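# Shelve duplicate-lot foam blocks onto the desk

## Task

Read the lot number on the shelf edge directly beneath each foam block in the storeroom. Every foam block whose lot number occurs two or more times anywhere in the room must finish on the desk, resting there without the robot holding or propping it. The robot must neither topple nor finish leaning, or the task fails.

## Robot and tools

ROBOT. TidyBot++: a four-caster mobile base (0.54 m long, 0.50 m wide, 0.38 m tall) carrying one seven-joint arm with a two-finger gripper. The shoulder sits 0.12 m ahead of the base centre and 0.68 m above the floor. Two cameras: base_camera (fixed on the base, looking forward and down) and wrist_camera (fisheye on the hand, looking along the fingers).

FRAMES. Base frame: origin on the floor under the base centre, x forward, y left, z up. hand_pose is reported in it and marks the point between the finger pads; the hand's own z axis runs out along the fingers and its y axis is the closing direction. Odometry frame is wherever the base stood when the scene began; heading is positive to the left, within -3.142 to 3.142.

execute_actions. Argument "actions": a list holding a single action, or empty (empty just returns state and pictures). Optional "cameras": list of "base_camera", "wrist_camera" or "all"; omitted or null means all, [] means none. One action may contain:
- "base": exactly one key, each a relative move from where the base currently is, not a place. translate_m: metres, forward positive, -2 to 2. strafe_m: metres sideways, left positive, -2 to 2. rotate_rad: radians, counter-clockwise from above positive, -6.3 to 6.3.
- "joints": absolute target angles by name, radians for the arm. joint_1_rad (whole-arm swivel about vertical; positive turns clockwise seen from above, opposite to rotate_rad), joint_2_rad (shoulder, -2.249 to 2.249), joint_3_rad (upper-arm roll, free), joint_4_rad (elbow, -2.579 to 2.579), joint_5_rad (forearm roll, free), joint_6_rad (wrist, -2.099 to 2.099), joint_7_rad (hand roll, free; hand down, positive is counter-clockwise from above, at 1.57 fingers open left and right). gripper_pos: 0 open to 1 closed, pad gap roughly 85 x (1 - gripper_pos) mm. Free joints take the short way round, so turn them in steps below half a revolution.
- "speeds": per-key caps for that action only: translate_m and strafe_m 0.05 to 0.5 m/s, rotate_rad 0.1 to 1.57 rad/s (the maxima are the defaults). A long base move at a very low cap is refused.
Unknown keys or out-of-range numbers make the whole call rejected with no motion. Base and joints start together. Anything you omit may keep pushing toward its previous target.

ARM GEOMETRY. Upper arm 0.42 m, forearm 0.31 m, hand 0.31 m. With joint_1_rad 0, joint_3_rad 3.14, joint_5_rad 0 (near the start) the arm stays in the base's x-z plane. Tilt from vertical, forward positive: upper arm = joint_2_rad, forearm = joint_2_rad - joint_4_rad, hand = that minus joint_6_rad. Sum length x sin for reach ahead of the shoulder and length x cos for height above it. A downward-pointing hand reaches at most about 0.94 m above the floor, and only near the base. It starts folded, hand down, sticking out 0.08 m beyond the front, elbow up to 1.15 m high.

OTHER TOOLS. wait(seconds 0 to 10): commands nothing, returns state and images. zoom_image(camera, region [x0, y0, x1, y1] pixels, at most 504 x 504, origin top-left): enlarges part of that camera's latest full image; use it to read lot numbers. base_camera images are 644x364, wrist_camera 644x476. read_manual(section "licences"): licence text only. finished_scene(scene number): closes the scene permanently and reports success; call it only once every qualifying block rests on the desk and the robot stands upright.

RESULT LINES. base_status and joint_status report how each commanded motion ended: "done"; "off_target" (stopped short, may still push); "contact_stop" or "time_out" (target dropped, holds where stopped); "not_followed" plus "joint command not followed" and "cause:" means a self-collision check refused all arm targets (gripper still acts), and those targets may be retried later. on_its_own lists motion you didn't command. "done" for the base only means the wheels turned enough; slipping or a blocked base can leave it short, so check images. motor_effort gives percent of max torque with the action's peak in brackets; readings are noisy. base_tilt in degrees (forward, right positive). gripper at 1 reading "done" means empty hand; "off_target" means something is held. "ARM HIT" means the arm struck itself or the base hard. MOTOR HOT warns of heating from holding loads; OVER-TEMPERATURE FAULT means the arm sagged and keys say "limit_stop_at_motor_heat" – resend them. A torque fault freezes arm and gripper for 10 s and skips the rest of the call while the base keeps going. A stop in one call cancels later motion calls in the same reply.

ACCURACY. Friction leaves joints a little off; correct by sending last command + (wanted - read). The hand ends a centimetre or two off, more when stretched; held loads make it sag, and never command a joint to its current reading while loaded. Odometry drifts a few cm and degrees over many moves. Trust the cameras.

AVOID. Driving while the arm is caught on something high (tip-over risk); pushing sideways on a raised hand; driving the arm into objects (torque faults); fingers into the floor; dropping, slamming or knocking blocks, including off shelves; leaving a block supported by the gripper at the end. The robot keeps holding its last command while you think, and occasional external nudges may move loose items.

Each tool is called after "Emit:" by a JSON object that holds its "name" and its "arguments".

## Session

Emit:
{"name": "execute_actions", "arguments": {"actions": []}}

Scene clock: 0.00 s.
base_odometry: x=+0.000 y=+0.000 heading=+0.000 (m, m, rad; odometry frame)
base_tilt: forward=+0.0 right=+0.1 (deg)
base_status: not commanded
joint_positions: joint_1_rad=-0.035 joint_2_rad=-0.349 joint_3_rad=+3.092 joint_4_rad=-2.529 joint_5_rad=+0.007 joint_6_rad=-0.849 joint_7_rad=+1.548 gripper_pos=+0.000
joint_status: not commanded
motor_effort: joint_1_rad=+0 joint_2_rad=-3 joint_3_rad=+0 joint_4_rad=+16 joint_5_rad=+0 joint_6_rad=+2 joint_7_rad=-1 (%)
hand_pose: x=+0.2671 y=+0.0103 z=+0.5879 quat_wxyz=(+0.008, +0.998, +0.032, +0.057) (m; base frame)
pictures: base_camera, wrist_camera
camera_calibration (this result's frames):
wrist_camera: T_world_to_cam=[[0.0154197, -0.999416, 0.0305083, -0.0130692], [-0.992835, -0.0189199, -0.11799, 0.39203], [0.118498, -0.0284703, -0.992546, 0.688536], [0, 0, 0, 1]] pos_world=[0.307832, 0.0139585, 0.730058]
Images, in order (width x height): base_camera 644x364, wrist_camera 644x476.

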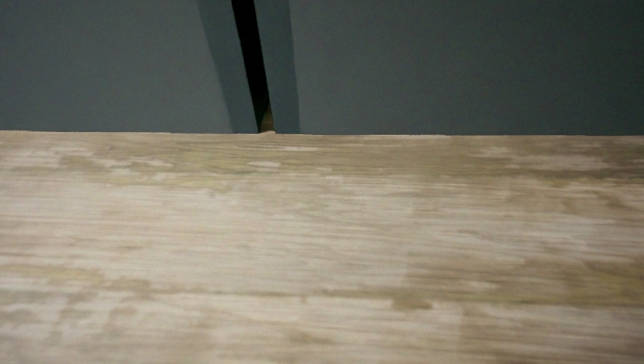

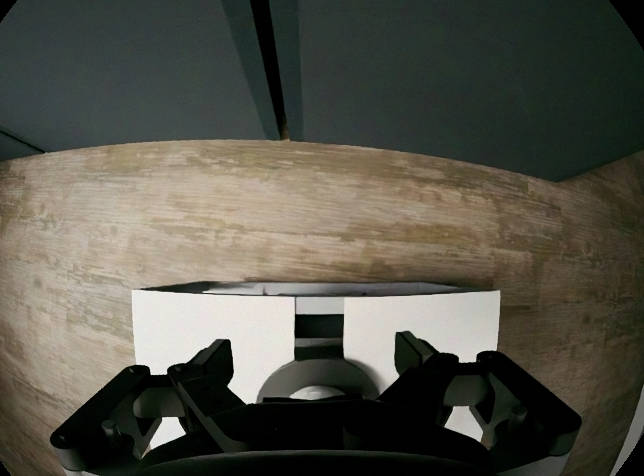

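Emit:
{"name": "execute_actions", "arguments": {"actions": [{"joints":{"joint_1_rad":0.02,"joint_3_rad":3.16,"joint_7_rad":1.59,"joint_2_rad":-0.8,"joint_4_rad":-2.5,"joint_6_rad":-0.1},"base":{"rotate_rad":1.57}}]}}

Emit:
{"name": "execute_actions", "arguments": {"actions": [{"base":{"rotate_rad":2.2}}]}}

Scene clock: 5.13 s.
base_odometry: x=+0.000 y=+0.000 heading=+1.569 (m, m, rad; odometry frame)
base_tilt: forward=+0.0 right=+0.1 (deg)
base_status: done
joint_positions: joint_1_rad=-0.006 joint_2_rad=-0.782 joint_3_rad=+3.137 joint_4_rad=-2.517 joint_5_rad=+0.007 joint_6_rad=-0.120 joint_7_rad=+1.552 gripper_pos=+0.000
joint_status: all done
motor_effort: joint_1_rad=+0(1) joint_2_rad=+4(6) joint_3_rad=+0(2) joint_4_rad=+23(23) joint_5_rad=-1(1) joint_6_rad=+8(8) joint_7_rad=+0(0) (%)
hand_pose: x=+0.4313 y=+0.0044 z=+0.8417 quat_wxyz=(-0.005, +0.800, -0.001, +0.600) (m; base frame)
pictures: base_camera, wrist_camera
camera_calibration (this result's frames):
wrist_camera: T_world_to_cam=[[-0.0233423, -0.998526, -0.049009, 0.054337], [-0.275743, 0.0535513, -0.959738, 0.983809], [0.960948, -0.00888861, -0.276587, -0.0452692], [0, 0, 0, 1]] pos_world=[0.316049, 0.00117026, 0.934341]
Images, in order (width x height): base_camera 644x364, wrist_camera 644x476.

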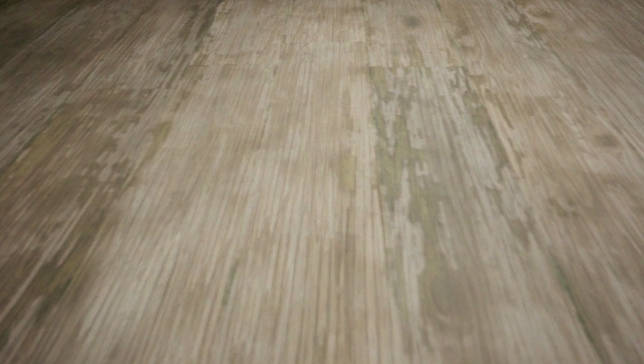

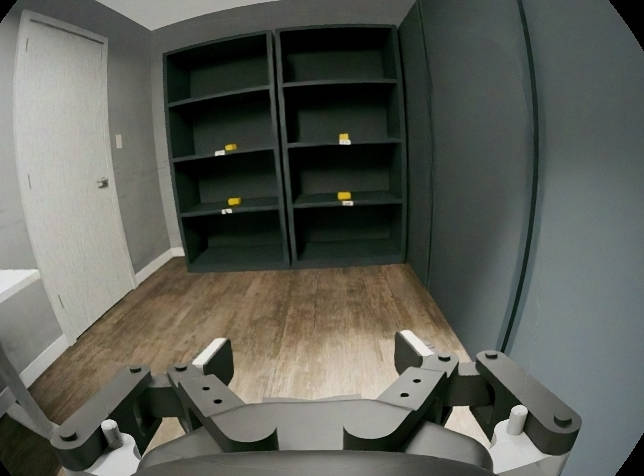

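Scene clock: 7.83 s.
base_odometry: x=+0.000 y=+0.000 heading=-2.515 (m, m, rad; odometry frame)
base_tilt: forward=+0.0 right=+0.1 (deg)
base_status: done
joint_positions: joint_1_rad=-0.003 joint_2_rad=-0.782 joint_3_rad=+3.140 joint_4_rad=-2.517 joint_5_rad=+0.007 joint_6_rad=-0.120 joint_7_rad=+1.552 gripper_pos=+0.000
joint_status: not commanded
motor_effort: joint_1_rad=+0(1) joint_2_rad=+4(4) joint_3_rad=+1(1) joint_4_rad=+23(23) joint_5_rad=-1(0) joint_6_rad=+9(8) joint_7_rad=-1(1) (%)
hand_pose: x=+0.4314 y=+0.0025 z=+0.8417 quat_wxyz=(-0.004, +0.800, -0.003, +0.600) (m; base frame)
pictures: base_camera, wrist_camera
camera_calibration (this result's frames):
wrist_camera: T_world_to_cam=[[-0.0284026, -0.998289, -0.0511106, 0.0563741], [-0.275473, 0.0569683, -0.959619, 0.983726], [0.960889, -0.0131761, -0.27662, -0.045257], [0, 0, 0, 1]] pos_world=[0.316078, -0.000359895, 0.934365]
Images, in order (width x height): base_camera 644x364, wrist_camera 644x476.

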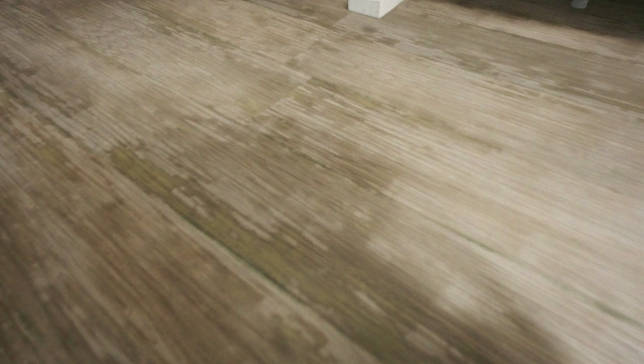

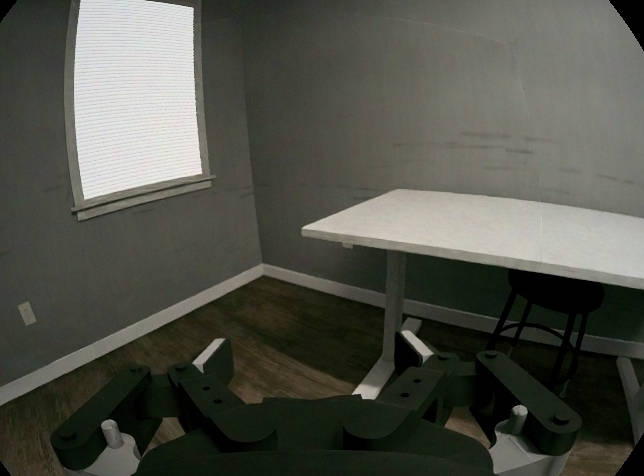

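Emit:
{"name": "execute_actions", "arguments": {"actions": [{"base":{"rotate_rad":-2.13},"joints":{"joint_7_rad":1.64}}], "cameras": []}}

Emit:
{"name": "execute_actions", "arguments": {"actions": [{"base":{"translate_m":1.7}}]}}

Emit:
{"name": "zoom_image", "arguments": {"camera": "wrist_camera", "region": [100,90,500,350]}}

Scene clock: 15.23 s.
base_odometry: x=+0.000 y=+0.000 heading=+1.639 (m, m, rad; odometry frame)
base_tilt: forward=-0.1 right=+0.0 (deg)
base_status: done
joint_positions: joint_1_rad=-0.002 joint_2_rad=-0.782 joint_3_rad=+3.142 joint_4_rad=-2.517 joint_5_rad=+0.007 joint_6_rad=-0.120 joint_7_rad=+1.610 gripper_pos=+0.000
joint_status: all done
motor_effort: joint_1_rad=+0(1) joint_2_rad=+4(4) joint_3_rad=+0(1) joint_4_rad=+24(23) joint_5_rad=+0(0) joint_6_rad=+8(9) joint_7_rad=-1(0) (%)
hand_pose: x=+0.4314 y=+0.0018 z=+0.8417 quat_wxyz=(+0.013, +0.800, +0.019, +0.600) (m; base frame)
pictures: none
No camera images: the call's "cameras" was empty. Leave "cameras" out to get every camera's image.

Scene clock: 19.97 s.
base_odometry: x=-0.114 y=+1.696 heading=+1.638 (m, m, rad; odometry frame)
base_tilt: forward=-0.1 right=+0.1 (deg)
base_status: done
joint_positions: joint_1_rad=-0.002 joint_2_rad=-0.785 joint_3_rad=+3.142 joint_4_rad=-2.517 joint_5_rad=+0.007 joint_6_rad=-0.120 joint_7_rad=+1.610 gripper_pos=+0.000
joint_status: not commanded
motor_effort: joint_1_rad=+0(0) joint_2_rad=+4(7) joint_3_rad=+1(1) joint_4_rad=+23(24) joint_5_rad=+0(0) joint_6_rad=+8(9) joint_7_rad=+0(0) (%)
hand_pose: x=+0.4309 y=+0.0018 z=+0.8428 quat_wxyz=(+0.013, +0.799, +0.019, +0.601) (m; base frame)
pictures: base_camera, wrist_camera
camera_calibration (this result's frames):
wrist_camera: T_world_to_cam=[[-0.0139502, -0.999895, 0.00382353, 0.00320299], [-0.272627, 0.000124525, -0.96212, 0.985639], [0.962019, -0.0144642, -0.272601, -0.0483833], [0, 0, 0, 1]] pos_world=[0.315302, 0.0023801, 0.935101]
Images, in order (width x height): base_camera 644x364, wrist_camera 644x476.

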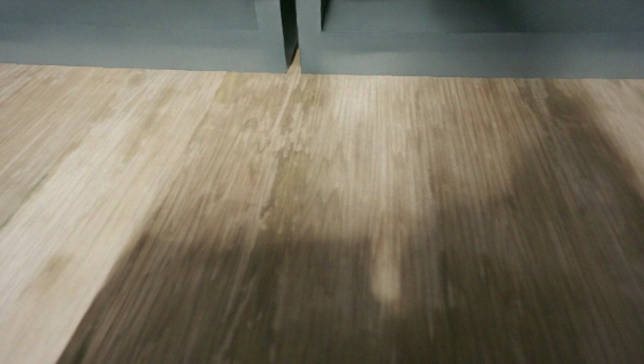

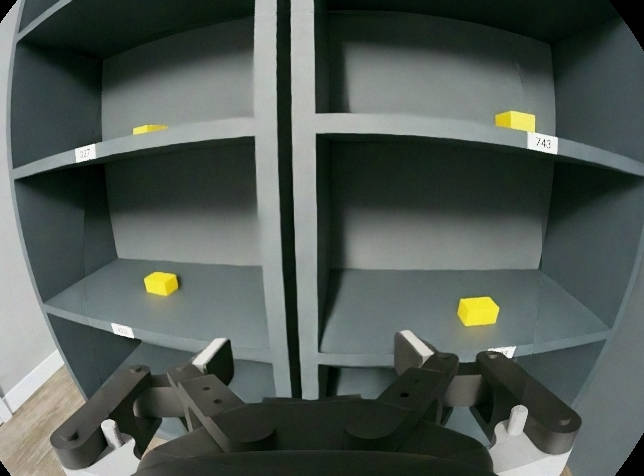

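Region (100, 90, 500, 350) of wrist_camera's 644x476 image, scaled by 1.260; it fills the top 328 rows of this view, and the rest is white.

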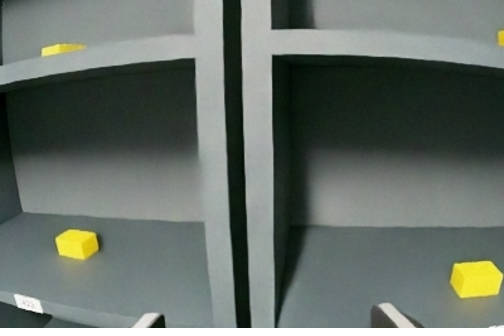

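Emit:
{"name": "execute_actions", "arguments": {"actions": [{"joints":{"joint_1_rad":-0.6,"joint_6_rad":-0.4,"gripper_pos":1}}], "cameras": ["wrist_camera"]}}

Emit:
{"name": "zoom_image", "arguments": {"camera": "wrist_camera", "region": [180,30,400,300]}}

Emit:
{"name": "execute_actions", "arguments": {"actions": [{"joints":{"joint_1_rad":0.5},"base":{"rotate_rad":-0.07}}], "cameras": ["wrist_camera"]}}

Emit:
{"name": "zoom_image", "arguments": {"camera": "wrist_camera", "region": [200,30,420,320]}}

Scene clock: 25.60 s.
base_odometry: x=-0.114 y=+1.696 heading=+1.638 (m, m, rad; odometry frame)
base_tilt: forward=+0.0 right=+0.1 (deg)
base_status: not commanded
joint_positions: joint_1_rad=-0.577 joint_2_rad=-0.785 joint_3_rad=+3.142 joint_4_rad=-2.517 joint_5_rad=+0.007 joint_6_rad=-0.375 joint_7_rad=+1.610 gripper_pos=+0.999
joint_status: all done
motor_effort: joint_1_rad=+0(1) joint_2_rad=+4(4) joint_3_rad=+0(1) joint_4_rad=+23(23) joint_5_rad=+0(0) joint_6_rad=+8(9) joint_7_rad=-1(0) (%)
hand_pose: x=+0.3538 y=+0.1534 z=+0.7701 quat_wxyz=(-0.129, +0.828, +0.265, +0.478) (m; base frame)
pictures: wrist_camera
camera_calibration (this result's frames):
wrist_camera: T_world_to_cam=[[0.531463, -0.847041, 0.00825929, -0.0658194], [-0.425329, -0.275273, -0.86216, 0.91394], [0.732559, 0.454694, -0.506568, 0.197558], [0, 0, 0, 1]] pos_world=[0.278982, 0.106002, 0.888583]
Images, in order (width x height): wrist_camera 644x476.

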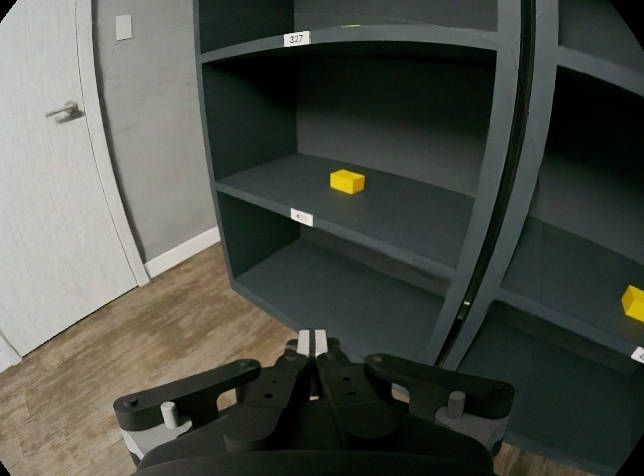

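Region (180, 30, 400, 300) of wrist_camera's 644x476 image, scaled by 1.867; it fills the left 411 columns of this view, and the rest is white.

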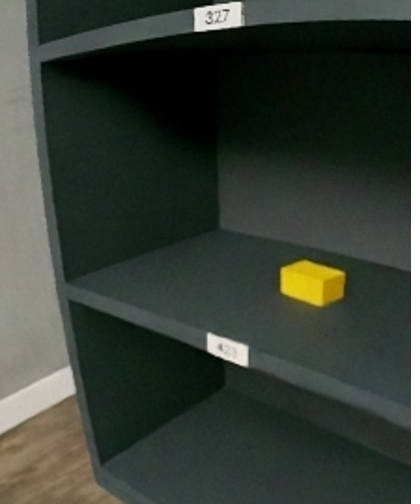

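Scene clock: 27.97 s.
base_odometry: x=-0.114 y=+1.696 heading=+1.569 (m, m, rad; odometry frame)
base_tilt: forward=+0.0 right=+0.0 (deg)
base_status: done
joint_positions: joint_1_rad=+0.477 joint_2_rad=-0.785 joint_3_rad=+3.142 joint_4_rad=-2.517 joint_5_rad=+0.007 joint_6_rad=-0.375 joint_7_rad=+1.610 gripper_pos=+0.999
joint_status: all done
motor_effort: joint_1_rad=+0(1) joint_2_rad=+5(6) joint_3_rad=+0(1) joint_4_rad=+22(23) joint_5_rad=+0(0) joint_6_rad=+7(8) joint_7_rad=-1(1) (%)
hand_pose: x=+0.3684 y=-0.1282 z=+0.7700 quat_wxyz=(+0.129, +0.849, -0.187, +0.478) (m; base frame)
pictures: wrist_camera
camera_calibration (this result's frames):
wrist_camera: T_world_to_cam=[[-0.473249, -0.880891, 0.00809859, 0.0538497], [-0.449793, 0.233722, -0.862009, 0.916717], [0.757444, -0.411588, -0.506828, 0.194839], [0, 0, 0, 1]] pos_world=[0.290238, -0.0866273, 0.888532]
Images, in order (width x height): wrist_camera 644x476.

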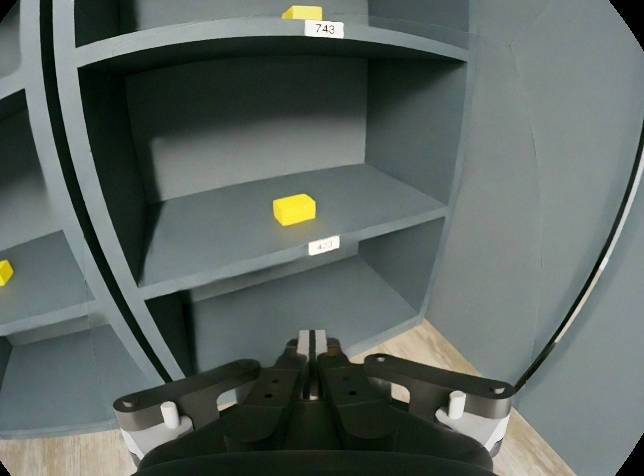

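Region (200, 30, 420, 320) of wrist_camera's 644x476 image, scaled by 1.738; it fills the left 382 columns of this view, and the rest is white.

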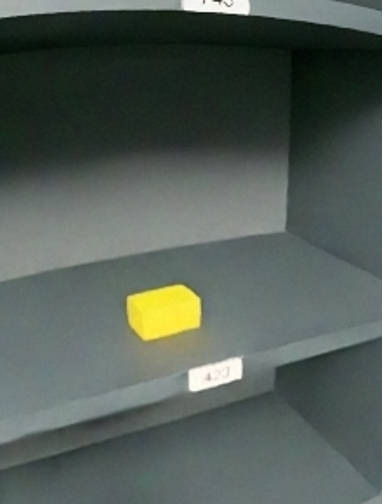

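Emit:
{"name": "execute_actions", "arguments": {"actions": [{"joints":{"joint_1_rad":-0.02},"base":{"strafe_m":-0.37}}], "cameras": []}}

Emit:
{"name": "execute_actions", "arguments": {"actions": [{"base":{"translate_m":-0.15}}], "cameras": []}}

Emit:
{"name": "execute_actions", "arguments": {"actions": [{"joints":{"joint_2_rad":0.74,"joint_4_rad":-2.0,"joint_6_rad":0.93}}]}}

Scene clock: 33.97 s.
base_odometry: x=+0.256 y=+1.696 heading=+1.569 (m, m, rad; odometry frame)
base_tilt: forward=+0.0 right=+0.1 (deg)
base_status: done
joint_positions: joint_1_rad=+0.002 joint_2_rad=-0.786 joint_3_rad=+3.144 joint_4_rad=-2.517 joint_5_rad=+0.007 joint_6_rad=-0.376 joint_7_rad=+1.610 gripper_pos=+0.999
joint_status: all done
motor_effort: joint_1_rad=+0(1) joint_2_rad=+4(6) joint_3_rad=+0(2) joint_4_rad=+23(23) joint_5_rad=+0(1) joint_6_rad=+8(8) joint_7_rad=-1(1) (%)
hand_pose: x=+0.3993 y=-0.0007 z=+0.7699 quat_wxyz=(+0.012, +0.869, +0.017, +0.494) (m; base frame)
pictures: none
No camera images: the call's "cameras" was empty. Leave "cameras" out to get every camera's image.

Scene clock: 35.40 s.
base_odometry: x=+0.256 y=+1.546 heading=+1.569 (m, m, rad; odometry frame)
base_tilt: forward=+0.0 right=+0.1 (deg)
base_status: done
joint_positions: joint_1_rad=+0.002 joint_2_rad=-0.790 joint_3_rad=+3.144 joint_4_rad=-2.517 joint_5_rad=+0.007 joint_6_rad=-0.377 joint_7_rad=+1.610 gripper_pos=+0.999
joint_status: not commanded
motor_effort: joint_1_rad=+0(0) joint_2_rad=+4(6) joint_3_rad=+1(1) joint_4_rad=+23(24) joint_5_rad=+0(0) joint_6_rad=+8(8) joint_7_rad=-1(1) (%)
hand_pose: x=+0.3988 y=-0.0007 z=+0.7711 quat_wxyz=(+0.012, +0.868, +0.017, +0.496) (m; base frame)
pictures: none
No camera images: the call's "cameras" was empty. Leave "cameras" out to get every camera's image.

Scene clock: 38.17 s.
base_odometry: x=+0.256 y=+1.546 heading=+1.569 (m, m, rad; odometry frame)
base_tilt: forward=-0.1 right=+0.1 (deg)
base_status: not commanded
joint_positions: joint_1_rad=+0.002 joint_2_rad=+0.726 joint_3_rad=+3.144 joint_4_rad=-2.023 joint_5_rad=+0.007 joint_6_rad=+0.904 joint_7_rad=+1.610 gripper_pos=+0.999
joint_status: all done
motor_effort: joint_1_rad=+0(0) joint_2_rad=-39(40) joint_3_rad=-1(0) joint_4_rad=+13(22) joint_5_rad=+0(0) joint_6_rad=+8(9) joint_7_rad=-1(1) (%)
hand_pose: x=+0.8183 y=+0.0001 z=+0.6217 quat_wxyz=(+0.013, +0.797, +0.018, +0.604) (m; base frame)
pictures: base_camera, wrist_camera
camera_calibration (this result's frames):
wrist_camera: T_world_to_cam=[[-0.0147857, -0.99989, 0.00139382, 0.0100147], [-0.266473, 0.00259687, -0.963839, 0.874582], [0.963729, -0.0146225, -0.266482, -0.48657], [0, 0, 0, 1]] pos_world=[0.702122, 0.000627517, 0.71328]
Images, in order (width x height): base_camera 644x364, wrist_camera 644x476.

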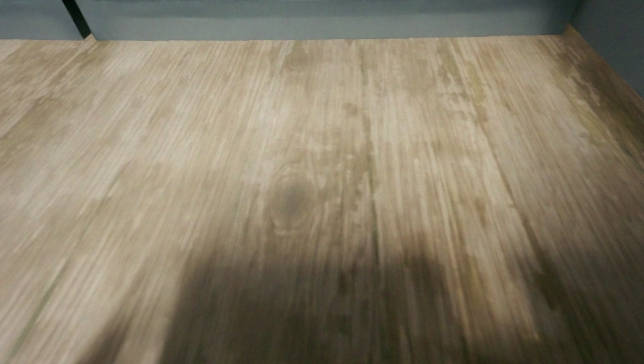

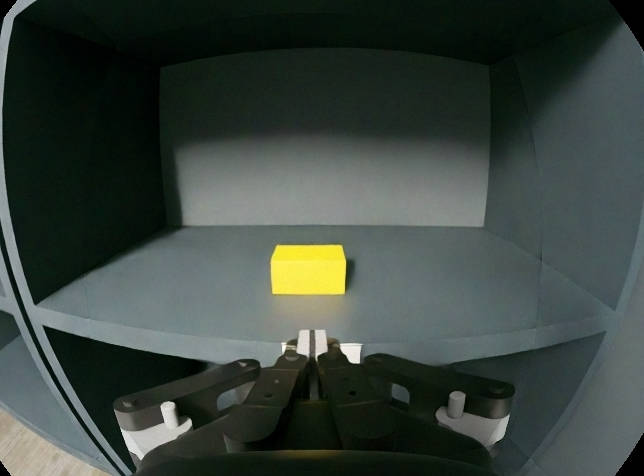

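Emit:
{"name": "execute_actions", "arguments": {"actions": [{"joints":{"gripper_pos":0,"joint_2_rad":0.79},"base":{"strafe_m":0.03}}], "cameras": ["wrist_camera"]}}

Scene clock: 42.63 s.
base_odometry: x=+0.226 y=+1.546 heading=+1.570 (m, m, rad; odometry frame)
base_tilt: forward=+0.0 right=+0.1 (deg)
base_status: done
joint_positions: joint_1_rad=-0.012 joint_2_rad=+0.776 joint_3_rad=+3.146 joint_4_rad=-2.020 joint_5_rad=+0.007 joint_6_rad=+0.907 joint_7_rad=+1.610 gripper_pos=+0.000
joint_status: all done
motor_effort: joint_1_rad=+0(4) joint_2_rad=-39(40) joint_3_rad=+0(2) joint_4_rad=+12(12) joint_5_rad=+0(0) joint_6_rad=+9(9) joint_7_rad=-1(0) (%)
hand_pose: x=+0.8160 y=+0.0089 z=+0.5891 quat_wxyz=(+0.009, +0.810, +0.024, +0.586) (m; base frame)
pictures: wrist_camera
camera_calibration (this result's frames):
wrist_camera: T_world_to_cam=[[-0.00194014, -0.999993, 0.0032368, 0.00723794], [-0.308402, -0.00248069, -0.951253, 0.86934], [0.951254, -0.0028438, -0.308395, -0.458108], [0, 0, 0, 1]] pos_world=[0.703897, 0.00809168, 0.68566]
Images, in order (width x height): wrist_camera 644x476.

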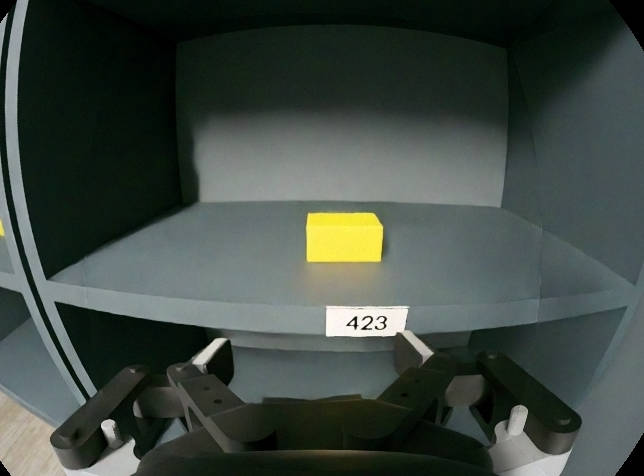

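Emit:
{"name": "execute_actions", "arguments": {"actions": [{"base":{"strafe_m":0.75}}], "cameras": ["wrist_camera"]}}

Scene clock: 47.57 s.
base_odometry: x=-0.524 y=+1.546 heading=+1.570 (m, m, rad; odometry frame)
base_tilt: forward=+0.0 right=+0.1 (deg)
base_status: done
joint_positions: joint_1_rad=-0.014 joint_2_rad=+0.776 joint_3_rad=+3.148 joint_4_rad=-2.020 joint_5_rad=+0.007 joint_6_rad=+0.907 joint_7_rad=+1.610 gripper_pos=+0.000
joint_status: not commanded
motor_effort: joint_1_rad=-1(4) joint_2_rad=-39(41) joint_3_rad=-1(2) joint_4_rad=+11(12) joint_5_rad=+0(1) joint_6_rad=+9(9) joint_7_rad=-1(1) (%)
hand_pose: x=+0.8160 y=+0.0090 z=+0.5891 quat_wxyz=(+0.010, +0.810, +0.024, +0.586) (m; base frame)
pictures: wrist_camera
camera_calibration (this result's frames):
wrist_camera: T_world_to_cam=[[-0.00159632, -0.999989, 0.00442162, 0.00638954], [-0.308237, -0.0037143, -0.951302, 0.869294], [0.951308, -0.00288149, -0.308228, -0.458278], [0, 0, 0, 1]] pos_world=[0.703922, 0.00829777, 0.68568]
Images, in order (width x height): wrist_camera 644x476.

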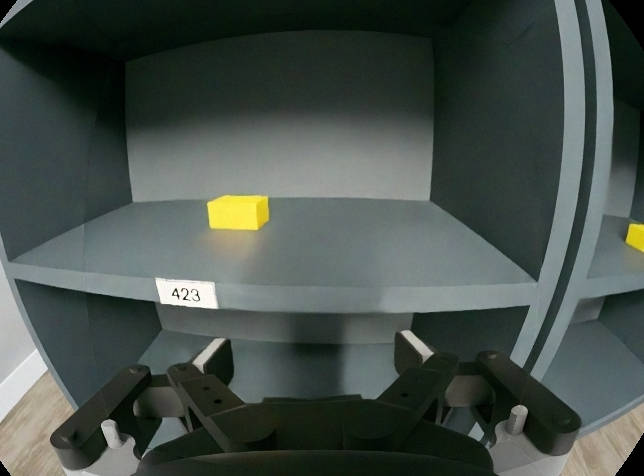

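Emit:
{"name": "execute_actions", "arguments": {"actions": [{"base":{"strafe_m":0.155},"joints":{"gripper_pos":1}}], "cameras": []}}

Emit:
{"name": "execute_actions", "arguments": {"actions": [{"base":{"translate_m":0.26},"speeds":{"translate_m":0.25}}], "cameras": ["wrist_camera"]}}

Scene clock: 52.43 s.
base_odometry: x=-0.680 y=+1.546 heading=+1.570 (m, m, rad; odometry frame)
base_tilt: forward=+0.0 right=+0.1 (deg)
base_status: done
joint_positions: joint_1_rad=-0.020 joint_2_rad=+0.776 joint_3_rad=+3.149 joint_4_rad=-2.020 joint_5_rad=+0.007 joint_6_rad=+0.907 joint_7_rad=+1.610 gripper_pos=+0.999
joint_status: all done
motor_effort: joint_1_rad=-1(4) joint_2_rad=-39(41) joint_3_rad=-1(2) joint_4_rad=+11(12) joint_5_rad=+0(1) joint_6_rad=+9(9) joint_7_rad=-1(1) (%)
hand_pose: x=+0.8160 y=+0.0131 z=+0.5892 quat_wxyz=(+0.008, +0.810, +0.027, +0.586) (m; base frame)
pictures: none
No camera images: the call's "cameras" was empty. Leave "cameras" out to get every camera's image.

Scene clock: 54.33 s.
base_odometry: x=-0.680 y=+1.806 heading=+1.570 (m, m, rad; odometry frame)
base_tilt: forward=+0.1 right=+0.1 (deg)
base_status: done
joint_positions: joint_1_rad=-0.020 joint_2_rad=+0.776 joint_3_rad=+3.149 joint_4_rad=-2.015 joint_5_rad=+0.007 joint_6_rad=+0.907 joint_7_rad=+1.610 gripper_pos=+0.999
joint_status: not commanded
motor_effort: joint_1_rad=+0(1) joint_2_rad=-39(41) joint_3_rad=+0(1) joint_4_rad=+11(13) joint_5_rad=+0(0) joint_6_rad=+8(9) joint_7_rad=-1(1) (%)
hand_pose: x=+0.8177 y=+0.0131 z=+0.5911 quat_wxyz=(+0.008, +0.808, +0.027, +0.588) (m; base frame)
pictures: wrist_camera
camera_calibration (this result's frames):
wrist_camera: T_world_to_cam=[[0.00423921, -0.999978, 0.00500762, 0.00530935], [-0.303333, -0.00605761, -0.952865, 0.868653], [0.952875, 0.00252042, -0.303352, -0.463561], [0, 0, 0, 1]] pos_world=[0.705184, 0.0117396, 0.687061]
Images, in order (width x height): wrist_camera 644x476.

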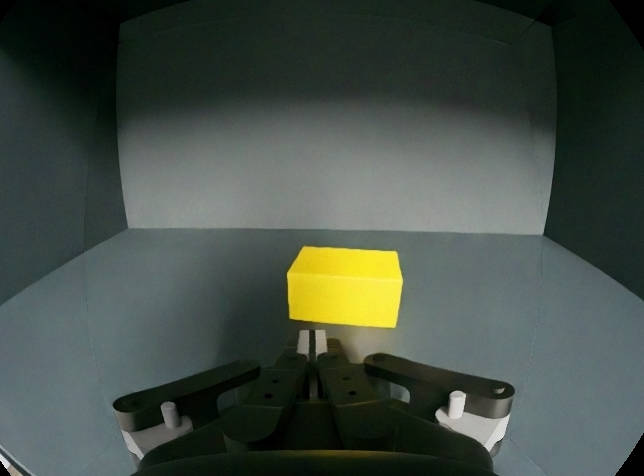

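Emit:
{"name": "execute_actions", "arguments": {"actions": [{"base":{"translate_m":0.16},"speeds":{"translate_m":0.08},"joints":{"joint_2_rad":0.805}}], "cameras": ["wrist_camera"]}}

Emit:
{"name": "execute_actions", "arguments": {"actions": [{"base":{"translate_m":-0.14}}], "cameras": ["wrist_camera"]}}

Scene clock: 59.67 s.
base_odometry: x=-0.680 y=+1.966 heading=+1.571 (m, m, rad; odometry frame)
base_tilt: forward=-0.1 right=+0.0 (deg)
base_status: done
joint_positions: joint_1_rad=-0.020 joint_2_rad=+0.785 joint_3_rad=+3.149 joint_4_rad=-2.014 joint_5_rad=+0.007 joint_6_rad=+0.907 joint_7_rad=+1.610 gripper_pos=+0.999
joint_status: all done
motor_effort: joint_1_rad=+0(2) joint_2_rad=-39(41) joint_3_rad=+0(1) joint_4_rad=+12(13) joint_5_rad=+0(0) joint_6_rad=+8(9) joint_7_rad=-1(0) (%)
hand_pose: x=+0.8172 y=+0.0131 z=+0.5848 quat_wxyz=(+0.008, +0.811, +0.027, +0.585) (m; base frame)
pictures: wrist_camera
camera_calibration (this result's frames):
wrist_camera: T_world_to_cam=[[0.00428702, -0.999978, 0.00514928, 0.00520961], [-0.311524, -0.00622859, -0.950218, 0.867664], [0.950228, 0.00246948, -0.311544, -0.45796], [0, 0, 0, 1]] pos_world=[0.705443, 0.0117447, 0.681768]
Images, in order (width x height): wrist_camera 644x476.

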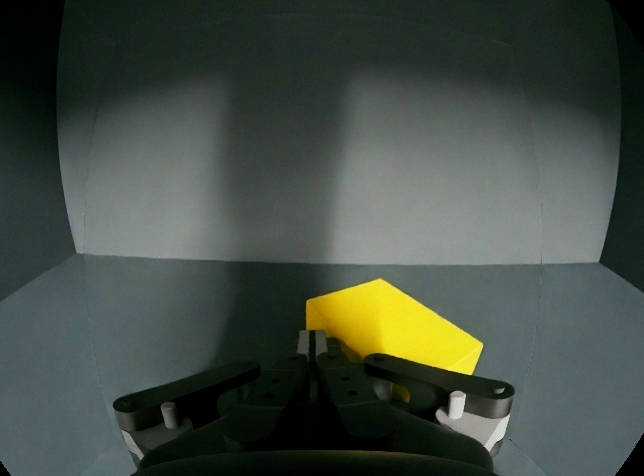

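Scene clock: 61.07 s.
base_odometry: x=-0.680 y=+1.826 heading=+1.571 (m, m, rad; odometry frame)
base_tilt: forward=+0.0 right=+0.1 (deg)
base_status: done
joint_positions: joint_1_rad=-0.020 joint_2_rad=+0.786 joint_3_rad=+3.149 joint_4_rad=-2.013 joint_5_rad=+0.007 joint_6_rad=+0.908 joint_7_rad=+1.610 gripper_pos=+0.999
joint_status: not commanded
motor_effort: joint_1_rad=+0(3) joint_2_rad=-39(41) joint_3_rad=+0(1) joint_4_rad=+11(14) joint_5_rad=-1(0) joint_6_rad=+9(9) joint_7_rad=-1(1) (%)
hand_pose: x=+0.8176 y=+0.0131 z=+0.5847 quat_wxyz=(+0.008, +0.811, +0.027, +0.585) (m; base frame)
pictures: wrist_camera
camera_calibration (this result's frames):
wrist_camera: T_world_to_cam=[[0.00426029, -0.999977, 0.00518174, 0.00519479], [-0.311123, -0.00625007, -0.950349, 0.867428], [0.95036, 0.00243661, -0.311143, -0.458757], [0, 0, 0, 1]] pos_world=[0.705839, 0.011734, 0.681593]
Images, in order (width x height): wrist_camera 644x476.

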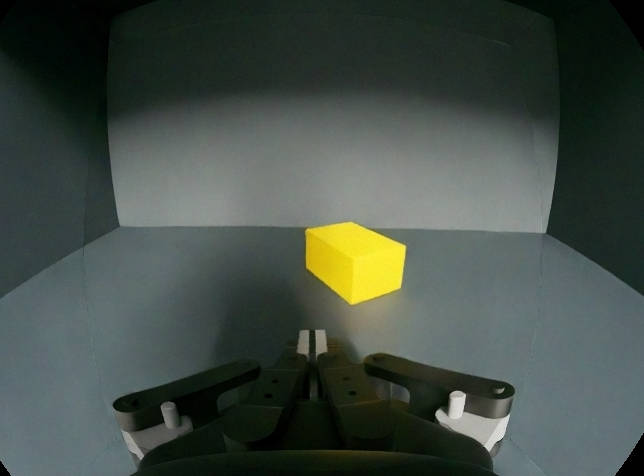

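Emit:
{"name": "execute_actions", "arguments": {"actions": [{"base":{"rotate_rad":0.15},"speeds":{"rotate_rad":0.5},"joints":{"gripper_pos":0}}], "cameras": []}}

Emit:
{"name": "execute_actions", "arguments": {"actions": [{"base":{"strafe_m":-0.19},"speeds":{"strafe_m":0.25}}], "cameras": ["wrist_camera"]}}

Scene clock: 67.30 s.
base_odometry: x=-0.680 y=+1.826 heading=+1.721 (m, m, rad; odometry frame)
base_tilt: forward=+0.1 right=+0.0 (deg)
base_status: done
joint_positions: joint_1_rad=-0.029 joint_2_rad=+0.786 joint_3_rad=+3.152 joint_4_rad=-2.013 joint_5_rad=+0.007 joint_6_rad=+0.908 joint_7_rad=+1.610 gripper_pos=+0.000
joint_status: all done
motor_effort: joint_1_rad=+0(5) joint_2_rad=-40(40) joint_3_rad=+0(2) joint_4_rad=+11(12) joint_5_rad=+0(1) joint_6_rad=+8(9) joint_7_rad=-1(1) (%)
hand_pose: x=+0.8175 y=+0.0175 z=+0.5847 quat_wxyz=(+0.007, +0.810, +0.030, +0.585) (m; base frame)
pictures: none
No camera images: the call's "cameras" was empty. Leave "cameras" out to get every camera's image.

Scene clock: 68.90 s.
base_odometry: x=-0.492 y=+1.855 heading=+1.722 (m, m, rad; odometry frame)
base_tilt: forward=+0.1 right=+0.1 (deg)
base_status: done
joint_positions: joint_1_rad=-0.028 joint_2_rad=+0.787 joint_3_rad=+3.152 joint_4_rad=-2.013 joint_5_rad=+0.007 joint_6_rad=+0.908 joint_7_rad=+1.610 gripper_pos=+0.000
joint_status: not commanded
motor_effort: joint_1_rad=-1(4) joint_2_rad=-40(42) joint_3_rad=+0(2) joint_4_rad=+12(12) joint_5_rad=+0(1) joint_6_rad=+8(9) joint_7_rad=-1(1) (%)
hand_pose: x=+0.8176 y=+0.0164 z=+0.5845 quat_wxyz=(+0.008, +0.811, +0.029, +0.585) (m; base frame)
pictures: wrist_camera
camera_calibration (this result's frames):
wrist_camera: T_world_to_cam=[[0.00935062, -0.999927, 0.0076332, 0.00291826], [-0.31119, -0.0101643, -0.950293, 0.867329], [0.950302, 0.00651046, -0.311262, -0.458725], [0, 0, 0, 1]] pos_world=[0.705804, 0.0147204, 0.681411]
Images, in order (width x height): wrist_camera 644x476.

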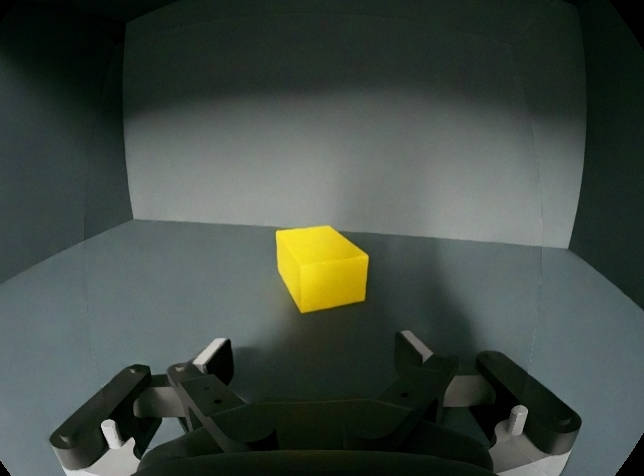

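Emit:
{"name": "execute_actions", "arguments": {"actions": [{"base":{"strafe_m":-0.012},"joints":{"joint_2_rad":0.82}}], "cameras": []}}

Emit:
{"name": "execute_actions", "arguments": {"actions": [{"base":{"translate_m":0.135},"speeds":{"translate_m":0.1}}], "cameras": ["wrist_camera"]}}

Emit:
{"name": "execute_actions", "arguments": {"actions": [{"joints":{"gripper_pos":1}}], "cameras": ["wrist_camera"]}}

Scene clock: 73.40 s.
base_odometry: x=-0.480 y=+1.857 heading=+1.723 (m, m, rad; odometry frame)
base_tilt: forward=+0.1 right=+0.1 (deg)
base_status: done
joint_positions: joint_1_rad=-0.022 joint_2_rad=+0.799 joint_3_rad=+3.153 joint_4_rad=-2.013 joint_5_rad=+0.007 joint_6_rad=+0.908 joint_7_rad=+1.610 gripper_pos=+0.000
joint_status: all done
motor_effort: joint_1_rad=+1(5) joint_2_rad=-39(41) joint_3_rad=+0(3) joint_4_rad=+11(12) joint_5_rad=+0(1) joint_6_rad=+8(9) joint_7_rad=-1(1) (%)
hand_pose: x=+0.8163 y=+0.0121 z=+0.5755 quat_wxyz=(+0.009, +0.814, +0.027, +0.580) (m; base frame)
pictures: none
No camera images: the call's "cameras" was empty. Leave "cameras" out to get every camera's image.

Scene clock: 75.23 s.
base_odometry: x=-0.500 y=+1.990 heading=+1.723 (m, m, rad; odometry frame)
base_tilt: forward=+0.0 right=+0.0 (deg)
base_status: done
joint_positions: joint_1_rad=-0.022 joint_2_rad=+0.800 joint_3_rad=+3.153 joint_4_rad=-2.013 joint_5_rad=+0.007 joint_6_rad=+0.908 joint_7_rad=+1.610 gripper_pos=+0.000
joint_status: not commanded
motor_effort: joint_1_rad=+0(1) joint_2_rad=-41(42) joint_3_rad=+0(0) joint_4_rad=+11(13) joint_5_rad=-1(0) joint_6_rad=+8(9) joint_7_rad=+0(1) (%)
hand_pose: x=+0.8164 y=+0.0121 z=+0.5750 quat_wxyz=(+0.009, +0.814, +0.027, +0.579) (m; base frame)
pictures: wrist_camera
camera_calibration (this result's frames):
wrist_camera: T_world_to_cam=[[0.00348544, -0.99996, 0.00825718, 0.00319155], [-0.323866, -0.00894097, -0.946061, 0.865802], [0.946096, 0.000623212, -0.323884, -0.449762], [0, 0, 0, 1]] pos_world=[0.705911, 0.0112128, 0.673404]
Images, in order (width x height): wrist_camera 644x476.

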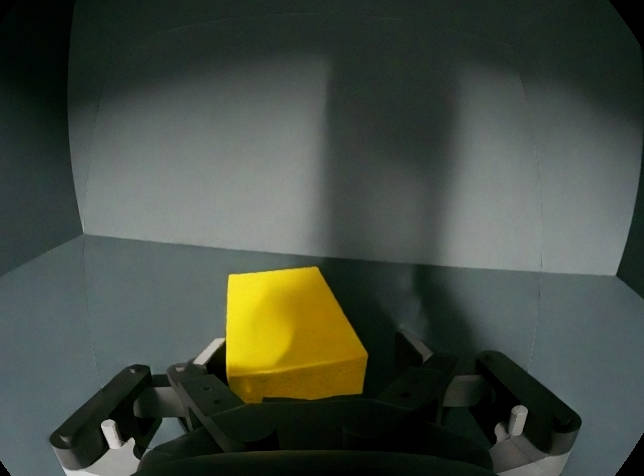

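Scene clock: 76.33 s.
base_odometry: x=-0.500 y=+1.990 heading=+1.723 (m, m, rad; odometry frame)
base_tilt: forward=-0.1 right=+0.0 (deg)
base_status: not commanded
joint_positions: joint_1_rad=-0.022 joint_2_rad=+0.801 joint_3_rad=+3.153 joint_4_rad=-2.013 joint_5_rad=+0.007 joint_6_rad=+0.913 joint_7_rad=+1.610 gripper_pos=+0.367
joint_status: gripper_pos off_target (ended at +0.367, target +1.000)
motor_effort: joint_1_rad=+0(1) joint_2_rad=-39(40) joint_3_rad=+0(0) joint_4_rad=+11(12) joint_5_rad=+0(1) joint_6_rad=+8(9) joint_7_rad=-1(1) (%)
hand_pose: x=+0.8168 y=+0.0122 z=+0.5761 quat_wxyz=(+0.009, +0.813, +0.027, +0.581) (m; base frame)
pictures: wrist_camera
camera_calibration (this result's frames):
wrist_camera: T_world_to_cam=[[0.00349969, -0.99996, 0.00818055, 0.00323746], [-0.319631, -0.00887003, -0.9475, 0.864396], [0.947536, 0.000701196, -0.31965, -0.453437], [0, 0, 0, 1]] pos_world=[0.705924, 0.0112225, 0.674048]
Images, in order (width x height): wrist_camera 644x476.

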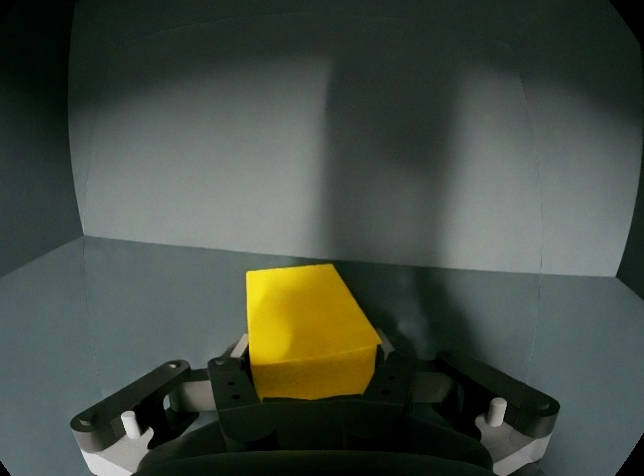

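Emit:
{"name": "execute_actions", "arguments": {"actions": [{"joints":{"joint_2_rad":0.73}}], "cameras": []}}

Emit:
{"name": "execute_actions", "arguments": {"actions": [{"base":{"translate_m":-1.55}}], "cameras": []}}

Emit:
{"name": "execute_actions", "arguments": {"actions": [{"joints":{"joint_1_rad":0.02,"joint_2_rad":0.1,"joint_6_rad":0.35}}], "cameras": []}}

Emit:
{"name": "execute_actions", "arguments": {"actions": [{"base":{"rotate_rad":1.42},"speeds":{"rotate_rad":1.0}}]}}

Scene clock: 82.77 s.
base_odometry: x=-0.500 y=+1.990 heading=+1.723 (m, m, rad; odometry frame)
base_tilt: forward=+0.0 right=+0.0 (deg)
base_status: not commanded
joint_positions: joint_1_rad=-0.022 joint_2_rad=+0.746 joint_3_rad=+3.153 joint_4_rad=-2.013 joint_5_rad=+0.007 joint_6_rad=+0.913 joint_7_rad=+1.610 gripper_pos=+0.367
joint_status: all done
motor_effort: joint_1_rad=+0(0) joint_2_rad=-40(42) joint_3_rad=+0(1) joint_4_rad=+12(13) joint_5_rad=+0(0) joint_6_rad=+9(9) joint_7_rad=-1(1) (%)
hand_pose: x=+0.8215 y=+0.0123 z=+0.6142 quat_wxyz=(+0.010, +0.797, +0.027, +0.603) (m; base frame)
pictures: none
No camera images: the call's "cameras" was empty. Leave "cameras" out to get every camera's image.

Scene clock: 87.30 s.
base_odometry: x=-0.266 y=+0.458 heading=+1.722 (m, m, rad; odometry frame)
base_tilt: forward=+0.0 right=+0.1 (deg)
base_status: done
joint_positions: joint_1_rad=-0.022 joint_2_rad=+0.746 joint_3_rad=+3.153 joint_4_rad=-2.011 joint_5_rad=+0.007 joint_6_rad=+0.913 joint_7_rad=+1.610 gripper_pos=+0.367
joint_status: not commanded
motor_effort: joint_1_rad=+0(4) joint_2_rad=-40(43) joint_3_rad=+0(2) joint_4_rad=+12(15) joint_5_rad=+0(1) joint_6_rad=+9(9) joint_7_rad=-1(1) (%)
hand_pose: x=+0.8222 y=+0.0122 z=+0.6151 quat_wxyz=(+0.010, +0.797, +0.027, +0.604) (m; base frame)
pictures: none
No camera images: the call's "cameras" was empty. Leave "cameras" out to get every camera's image.

Scene clock: 89.17 s.
base_odometry: x=-0.266 y=+0.458 heading=+1.722 (m, m, rad; odometry frame)
base_tilt: forward=+0.0 right=+0.1 (deg)
base_status: not commanded
joint_positions: joint_1_rad=-0.007 joint_2_rad=+0.117 joint_3_rad=+3.153 joint_4_rad=-2.011 joint_5_rad=+0.007 joint_6_rad=+0.373 joint_7_rad=+1.610 gripper_pos=+0.367
joint_status: all done
motor_effort: joint_1_rad=+0(1) joint_2_rad=-26(42) joint_3_rad=+0(1) joint_4_rad=+22(22) joint_5_rad=+0(0) joint_6_rad=+9(10) joint_7_rad=-1(1) (%)
hand_pose: x=+0.7410 y=-0.0005 z=+0.8765 quat_wxyz=(+0.016, +0.769, +0.017, +0.639) (m; base frame)
pictures: none
No camera images: the call's "cameras" was empty. Leave "cameras" out to get every camera's image.

Scene clock: 91.50 s.
base_odometry: x=-0.266 y=+0.458 heading=-3.142 (m, m, rad; odometry frame)
base_tilt: forward=+0.0 right=+0.1 (deg)
base_status: done
joint_positions: joint_1_rad=+0.008 joint_2_rad=+0.117 joint_3_rad=+3.154 joint_4_rad=-2.011 joint_5_rad=+0.007 joint_6_rad=+0.372 joint_7_rad=+1.610 gripper_pos=+0.367
joint_status: not commanded
motor_effort: joint_1_rad=+0(3) joint_2_rad=-26(28) joint_3_rad=+0(2) joint_4_rad=+22(22) joint_5_rad=+0(0) joint_6_rad=+9(9) joint_7_rad=+0(1) (%)
hand_pose: x=+0.7409 y=-0.0100 z=+0.8763 quat_wxyz=(+0.020, +0.769, +0.011, +0.638) (m; base frame)
pictures: base_camera, wrist_camera
camera_calibration (this result's frames):
wrist_camera: T_world_to_cam=[[-0.0331576, -0.999447, 0.00264805, 0.010881], [-0.179395, 0.0033451, -0.983771, 1.05232], [0.983218, -0.0330946, -0.179407, -0.435168], [0, 0, 0, 1]] pos_world=[0.617008, -0.00704686, 0.957142]
Images, in order (width x height): base_camera 644x364, wrist_camera 644x476.

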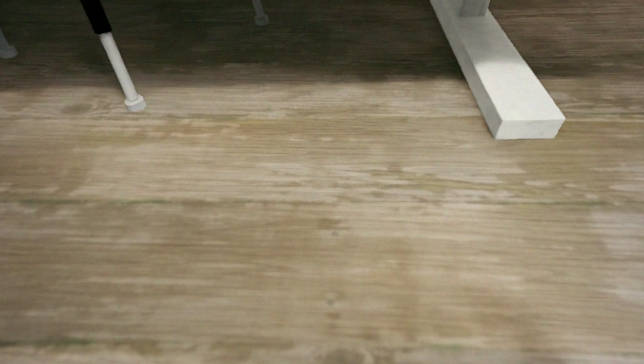

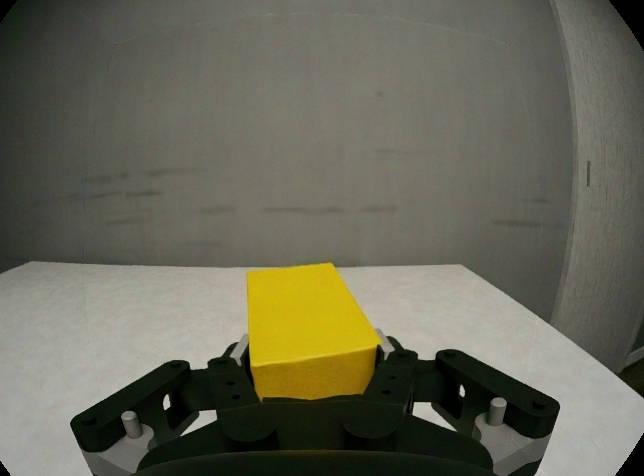

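Foot tip at .64; advance a bit.

Emit:
{"name": "execute_actions", "arguments": {"actions": [{"base":{"translate_m":0.08},"joints":{"joint_2_rad":0.29,"joint_6_rad":0.46}}], "cameras": []}}

Emit:
{"name": "execute_actions", "arguments": {"actions": [{"joints":{"joint_2_rad":0.35}}], "cameras": ["wrist_camera"]}}

Scene clock: 95.20 s.
base_odometry: x=-0.346 y=+0.458 heading=-3.141 (m, m, rad; odometry frame)
base_tilt: forward=+0.1 right=+0.0 (deg)
base_status: done
joint_positions: joint_1_rad=+0.008 joint_2_rad=+0.297 joint_3_rad=+3.154 joint_4_rad=-2.011 joint_5_rad=+0.007 joint_6_rad=+0.431 joint_7_rad=+1.610 gripper_pos=+0.367
joint_status: all done
motor_effort: joint_1_rad=+0(1) joint_2_rad=-31(36) joint_3_rad=+0(0) joint_4_rad=+19(23) joint_5_rad=+0(0) joint_6_rad=+9(10) joint_7_rad=-1(0) (%)
hand_pose: x=+0.7717 y=-0.0101 z=+0.7794 quat_wxyz=(+0.019, +0.806, +0.012, +0.591) (m; base frame)
pictures: none
No camera images: the call's "cameras" was empty. Leave "cameras" out to get every camera's image.

Scene clock: 95.97 s.
base_odometry: x=-0.346 y=+0.458 heading=-3.141 (m, m, rad; odometry frame)
base_tilt: forward=+0.0 right=+0.1 (deg)
base_status: not commanded
joint_positions: joint_1_rad=+0.008 joint_2_rad=+0.326 joint_3_rad=+3.154 joint_4_rad=-2.010 joint_5_rad=+0.007 joint_6_rad=+0.441 joint_7_rad=+1.610 gripper_pos=+0.367
joint_status: all done
motor_effort: joint_1_rad=+0(1) joint_2_rad=-30(32) joint_3_rad=-1(1) joint_4_rad=+17(19) joint_5_rad=+0(0) joint_6_rad=+8(9) joint_7_rad=-1(0) (%)
hand_pose: x=+0.7756 y=-0.0102 z=+0.7634 quat_wxyz=(+0.019, +0.812, +0.012, +0.583) (m; base frame)
pictures: wrist_camera
camera_calibration (this result's frames):
wrist_camera: T_world_to_cam=[[-0.031935, -0.999467, 0.00670011, 0.00815347], [-0.31417, 0.00367416, -0.94936, 1.02577], [0.948829, -0.0324228, -0.31412, -0.360056], [0, 0, 0, 1]] pos_world=[0.664159, -0.00729374, 0.860671]
Images, in order (width x height): wrist_camera 644x476.

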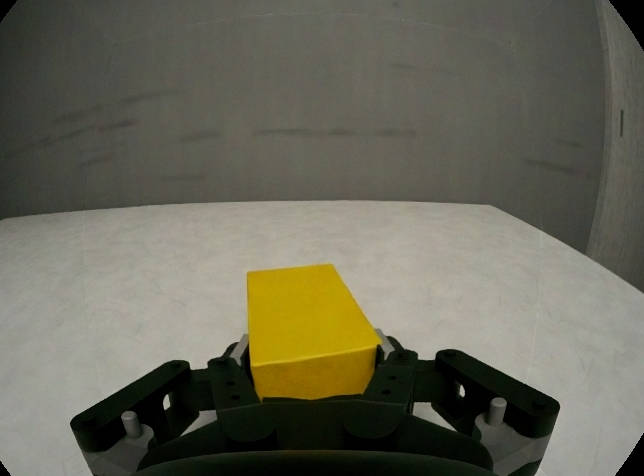

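Emit:
{"name": "execute_actions", "arguments": {"actions": [{"joints":{"gripper_pos":0,"joint_2_rad":0.31}}], "cameras": []}}

Emit:
{"name": "execute_actions", "arguments": {"actions": [{"base":{"translate_m":-0.52}}], "cameras": ["wrist_camera"]}}

Emit:
{"name": "execute_actions", "arguments": {"actions": [{"base":{"rotate_rad":-1.57},"joints":{"gripper_pos":1}}], "cameras": []}}

Emit:
{"name": "execute_actions", "arguments": {"actions": [{"base":{"translate_m":1.05},"joints":{"joint_2_rad":0.79,"joint_6_rad":0.93}}]}}

Scene clock: 103.27 s.
base_odometry: x=-0.346 y=+0.458 heading=-3.141 (m, m, rad; odometry frame)
base_tilt: forward=+0.0 right=+0.1 (deg)
base_status: not commanded
joint_positions: joint_1_rad=+0.008 joint_2_rad=+0.322 joint_3_rad=+3.154 joint_4_rad=-2.010 joint_5_rad=+0.007 joint_6_rad=+0.441 joint_7_rad=+1.610 gripper_pos=+0.000
joint_status: all done
motor_effort: joint_1_rad=+0(0) joint_2_rad=-31(33) joint_3_rad=+0(0) joint_4_rad=+19(19) joint_5_rad=+0(0) joint_6_rad=+9(9) joint_7_rad=+0(1) (%)
hand_pose: x=+0.7753 y=-0.0102 z=+0.7661 quat_wxyz=(+0.019, +0.811, +0.012, +0.585) (m; base frame)
pictures: none
No camera images: the call's "cameras" was empty. Leave "cameras" out to get every camera's image.

Scene clock: 105.70 s.
base_odometry: x=+0.174 y=+0.459 heading=-3.140 (m, m, rad; odometry frame)
base_tilt: forward=+0.0 right=+0.2 (deg)
base_status: done
joint_positions: joint_1_rad=+0.008 joint_2_rad=+0.318 joint_3_rad=+3.154 joint_4_rad=-2.010 joint_5_rad=+0.007 joint_6_rad=+0.441 joint_7_rad=+1.610 gripper_pos=+0.000
joint_status: not commanded
motor_effort: joint_1_rad=+0(3) joint_2_rad=-32(35) joint_3_rad=-1(2) joint_4_rad=+19(20) joint_5_rad=+0(0) joint_6_rad=+8(9) joint_7_rad=-1(0) (%)
hand_pose: x=+0.7750 y=-0.0103 z=+0.7691 quat_wxyz=(+0.019, +0.809, +0.012, +0.587) (m; base frame)
pictures: wrist_camera
camera_calibration (this result's frames):
wrist_camera: T_world_to_cam=[[-0.0322329, -0.999459, 0.00649319, 0.00833229], [-0.305876, 0.0036793, -0.952064, 1.02663], [0.951526, -0.0326739, -0.305829, -0.366211], [0, 0, 0, 1]] pos_world=[0.662748, -0.00741502, 0.865363]
Images, in order (width x height): wrist_camera 644x476.

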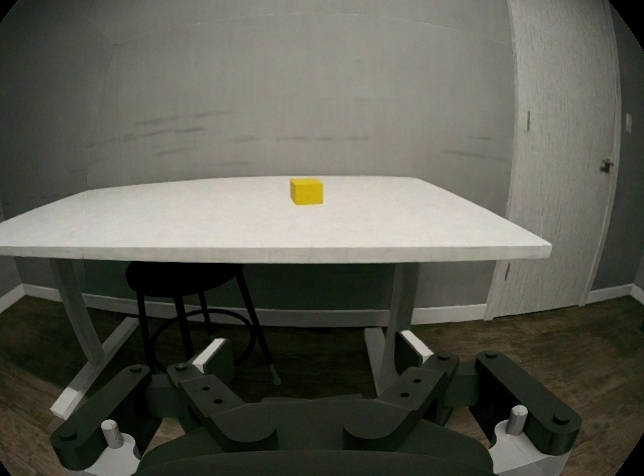

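Scene clock: 108.00 s.
base_odometry: x=+0.174 y=+0.459 heading=+1.574 (m, m, rad; odometry frame)
base_tilt: forward=+0.0 right=+0.1 (deg)
base_status: done
joint_positions: joint_1_rad=+0.021 joint_2_rad=+0.318 joint_3_rad=+3.161 joint_4_rad=-2.010 joint_5_rad=+0.007 joint_6_rad=+0.441 joint_7_rad=+1.610 gripper_pos=+0.999
joint_status: all done
motor_effort: joint_1_rad=+0(5) joint_2_rad=-31(33) joint_3_rad=+0(3) joint_4_rad=+19(19) joint_5_rad=+0(1) joint_6_rad=+9(9) joint_7_rad=-1(1) (%)
hand_pose: x=+0.7748 y=-0.0232 z=+0.7691 quat_wxyz=(+0.026, +0.809, +0.005, +0.587) (m; base frame)
pictures: none
No camera images: the call's "cameras" was empty. Leave "cameras" out to get every camera's image.

Scene clock: 111.43 s.
base_odometry: x=+0.172 y=+1.509 heading=+1.573 (m, m, rad; odometry frame)
base_tilt: forward=+0.0 right=+0.0 (deg)
base_status: done
joint_positions: joint_1_rad=+0.021 joint_2_rad=+0.780 joint_3_rad=+3.161 joint_4_rad=-2.009 joint_5_rad=+0.007 joint_6_rad=+0.906 joint_7_rad=+1.610 gripper_pos=+0.999
joint_status: all done
motor_effort: joint_1_rad=+0(1) joint_2_rad=-40(42) joint_3_rad=+0(1) joint_4_rad=+12(20) joint_5_rad=+0(0) joint_6_rad=+9(11) joint_7_rad=-1(1) (%)
hand_pose: x=+0.8193 y=-0.0227 z=+0.5898 quat_wxyz=(+0.026, +0.809, +0.009, +0.588) (m; base frame)
pictures: base_camera, wrist_camera
camera_calibration (this result's frames):
wrist_camera: T_world_to_cam=[[-0.0457754, -0.998863, 0.0133089, 0.00562355], [-0.30343, 0.00120955, -0.952853, 0.867948], [0.951754, -0.0476555, -0.30314, -0.465703], [0, 0, 0, 1]] pos_world=[0.706853, -0.017626, 0.685779]
Images, in order (width x height): base_camera 644x364, wrist_camera 644x476.

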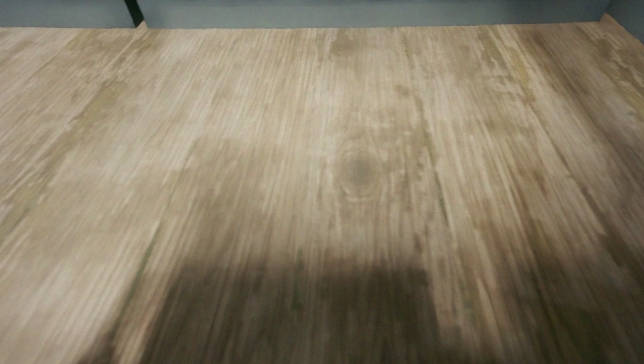

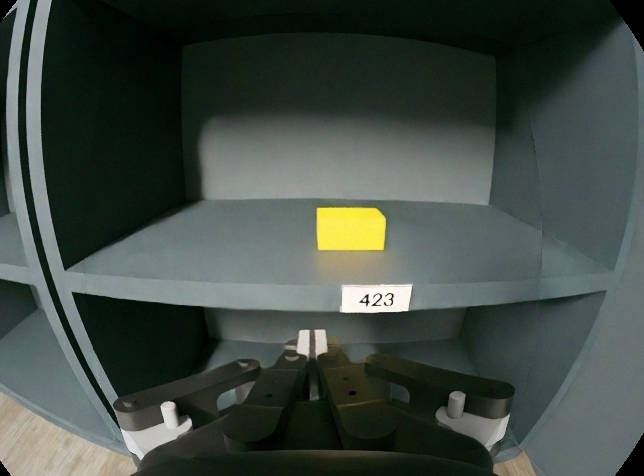

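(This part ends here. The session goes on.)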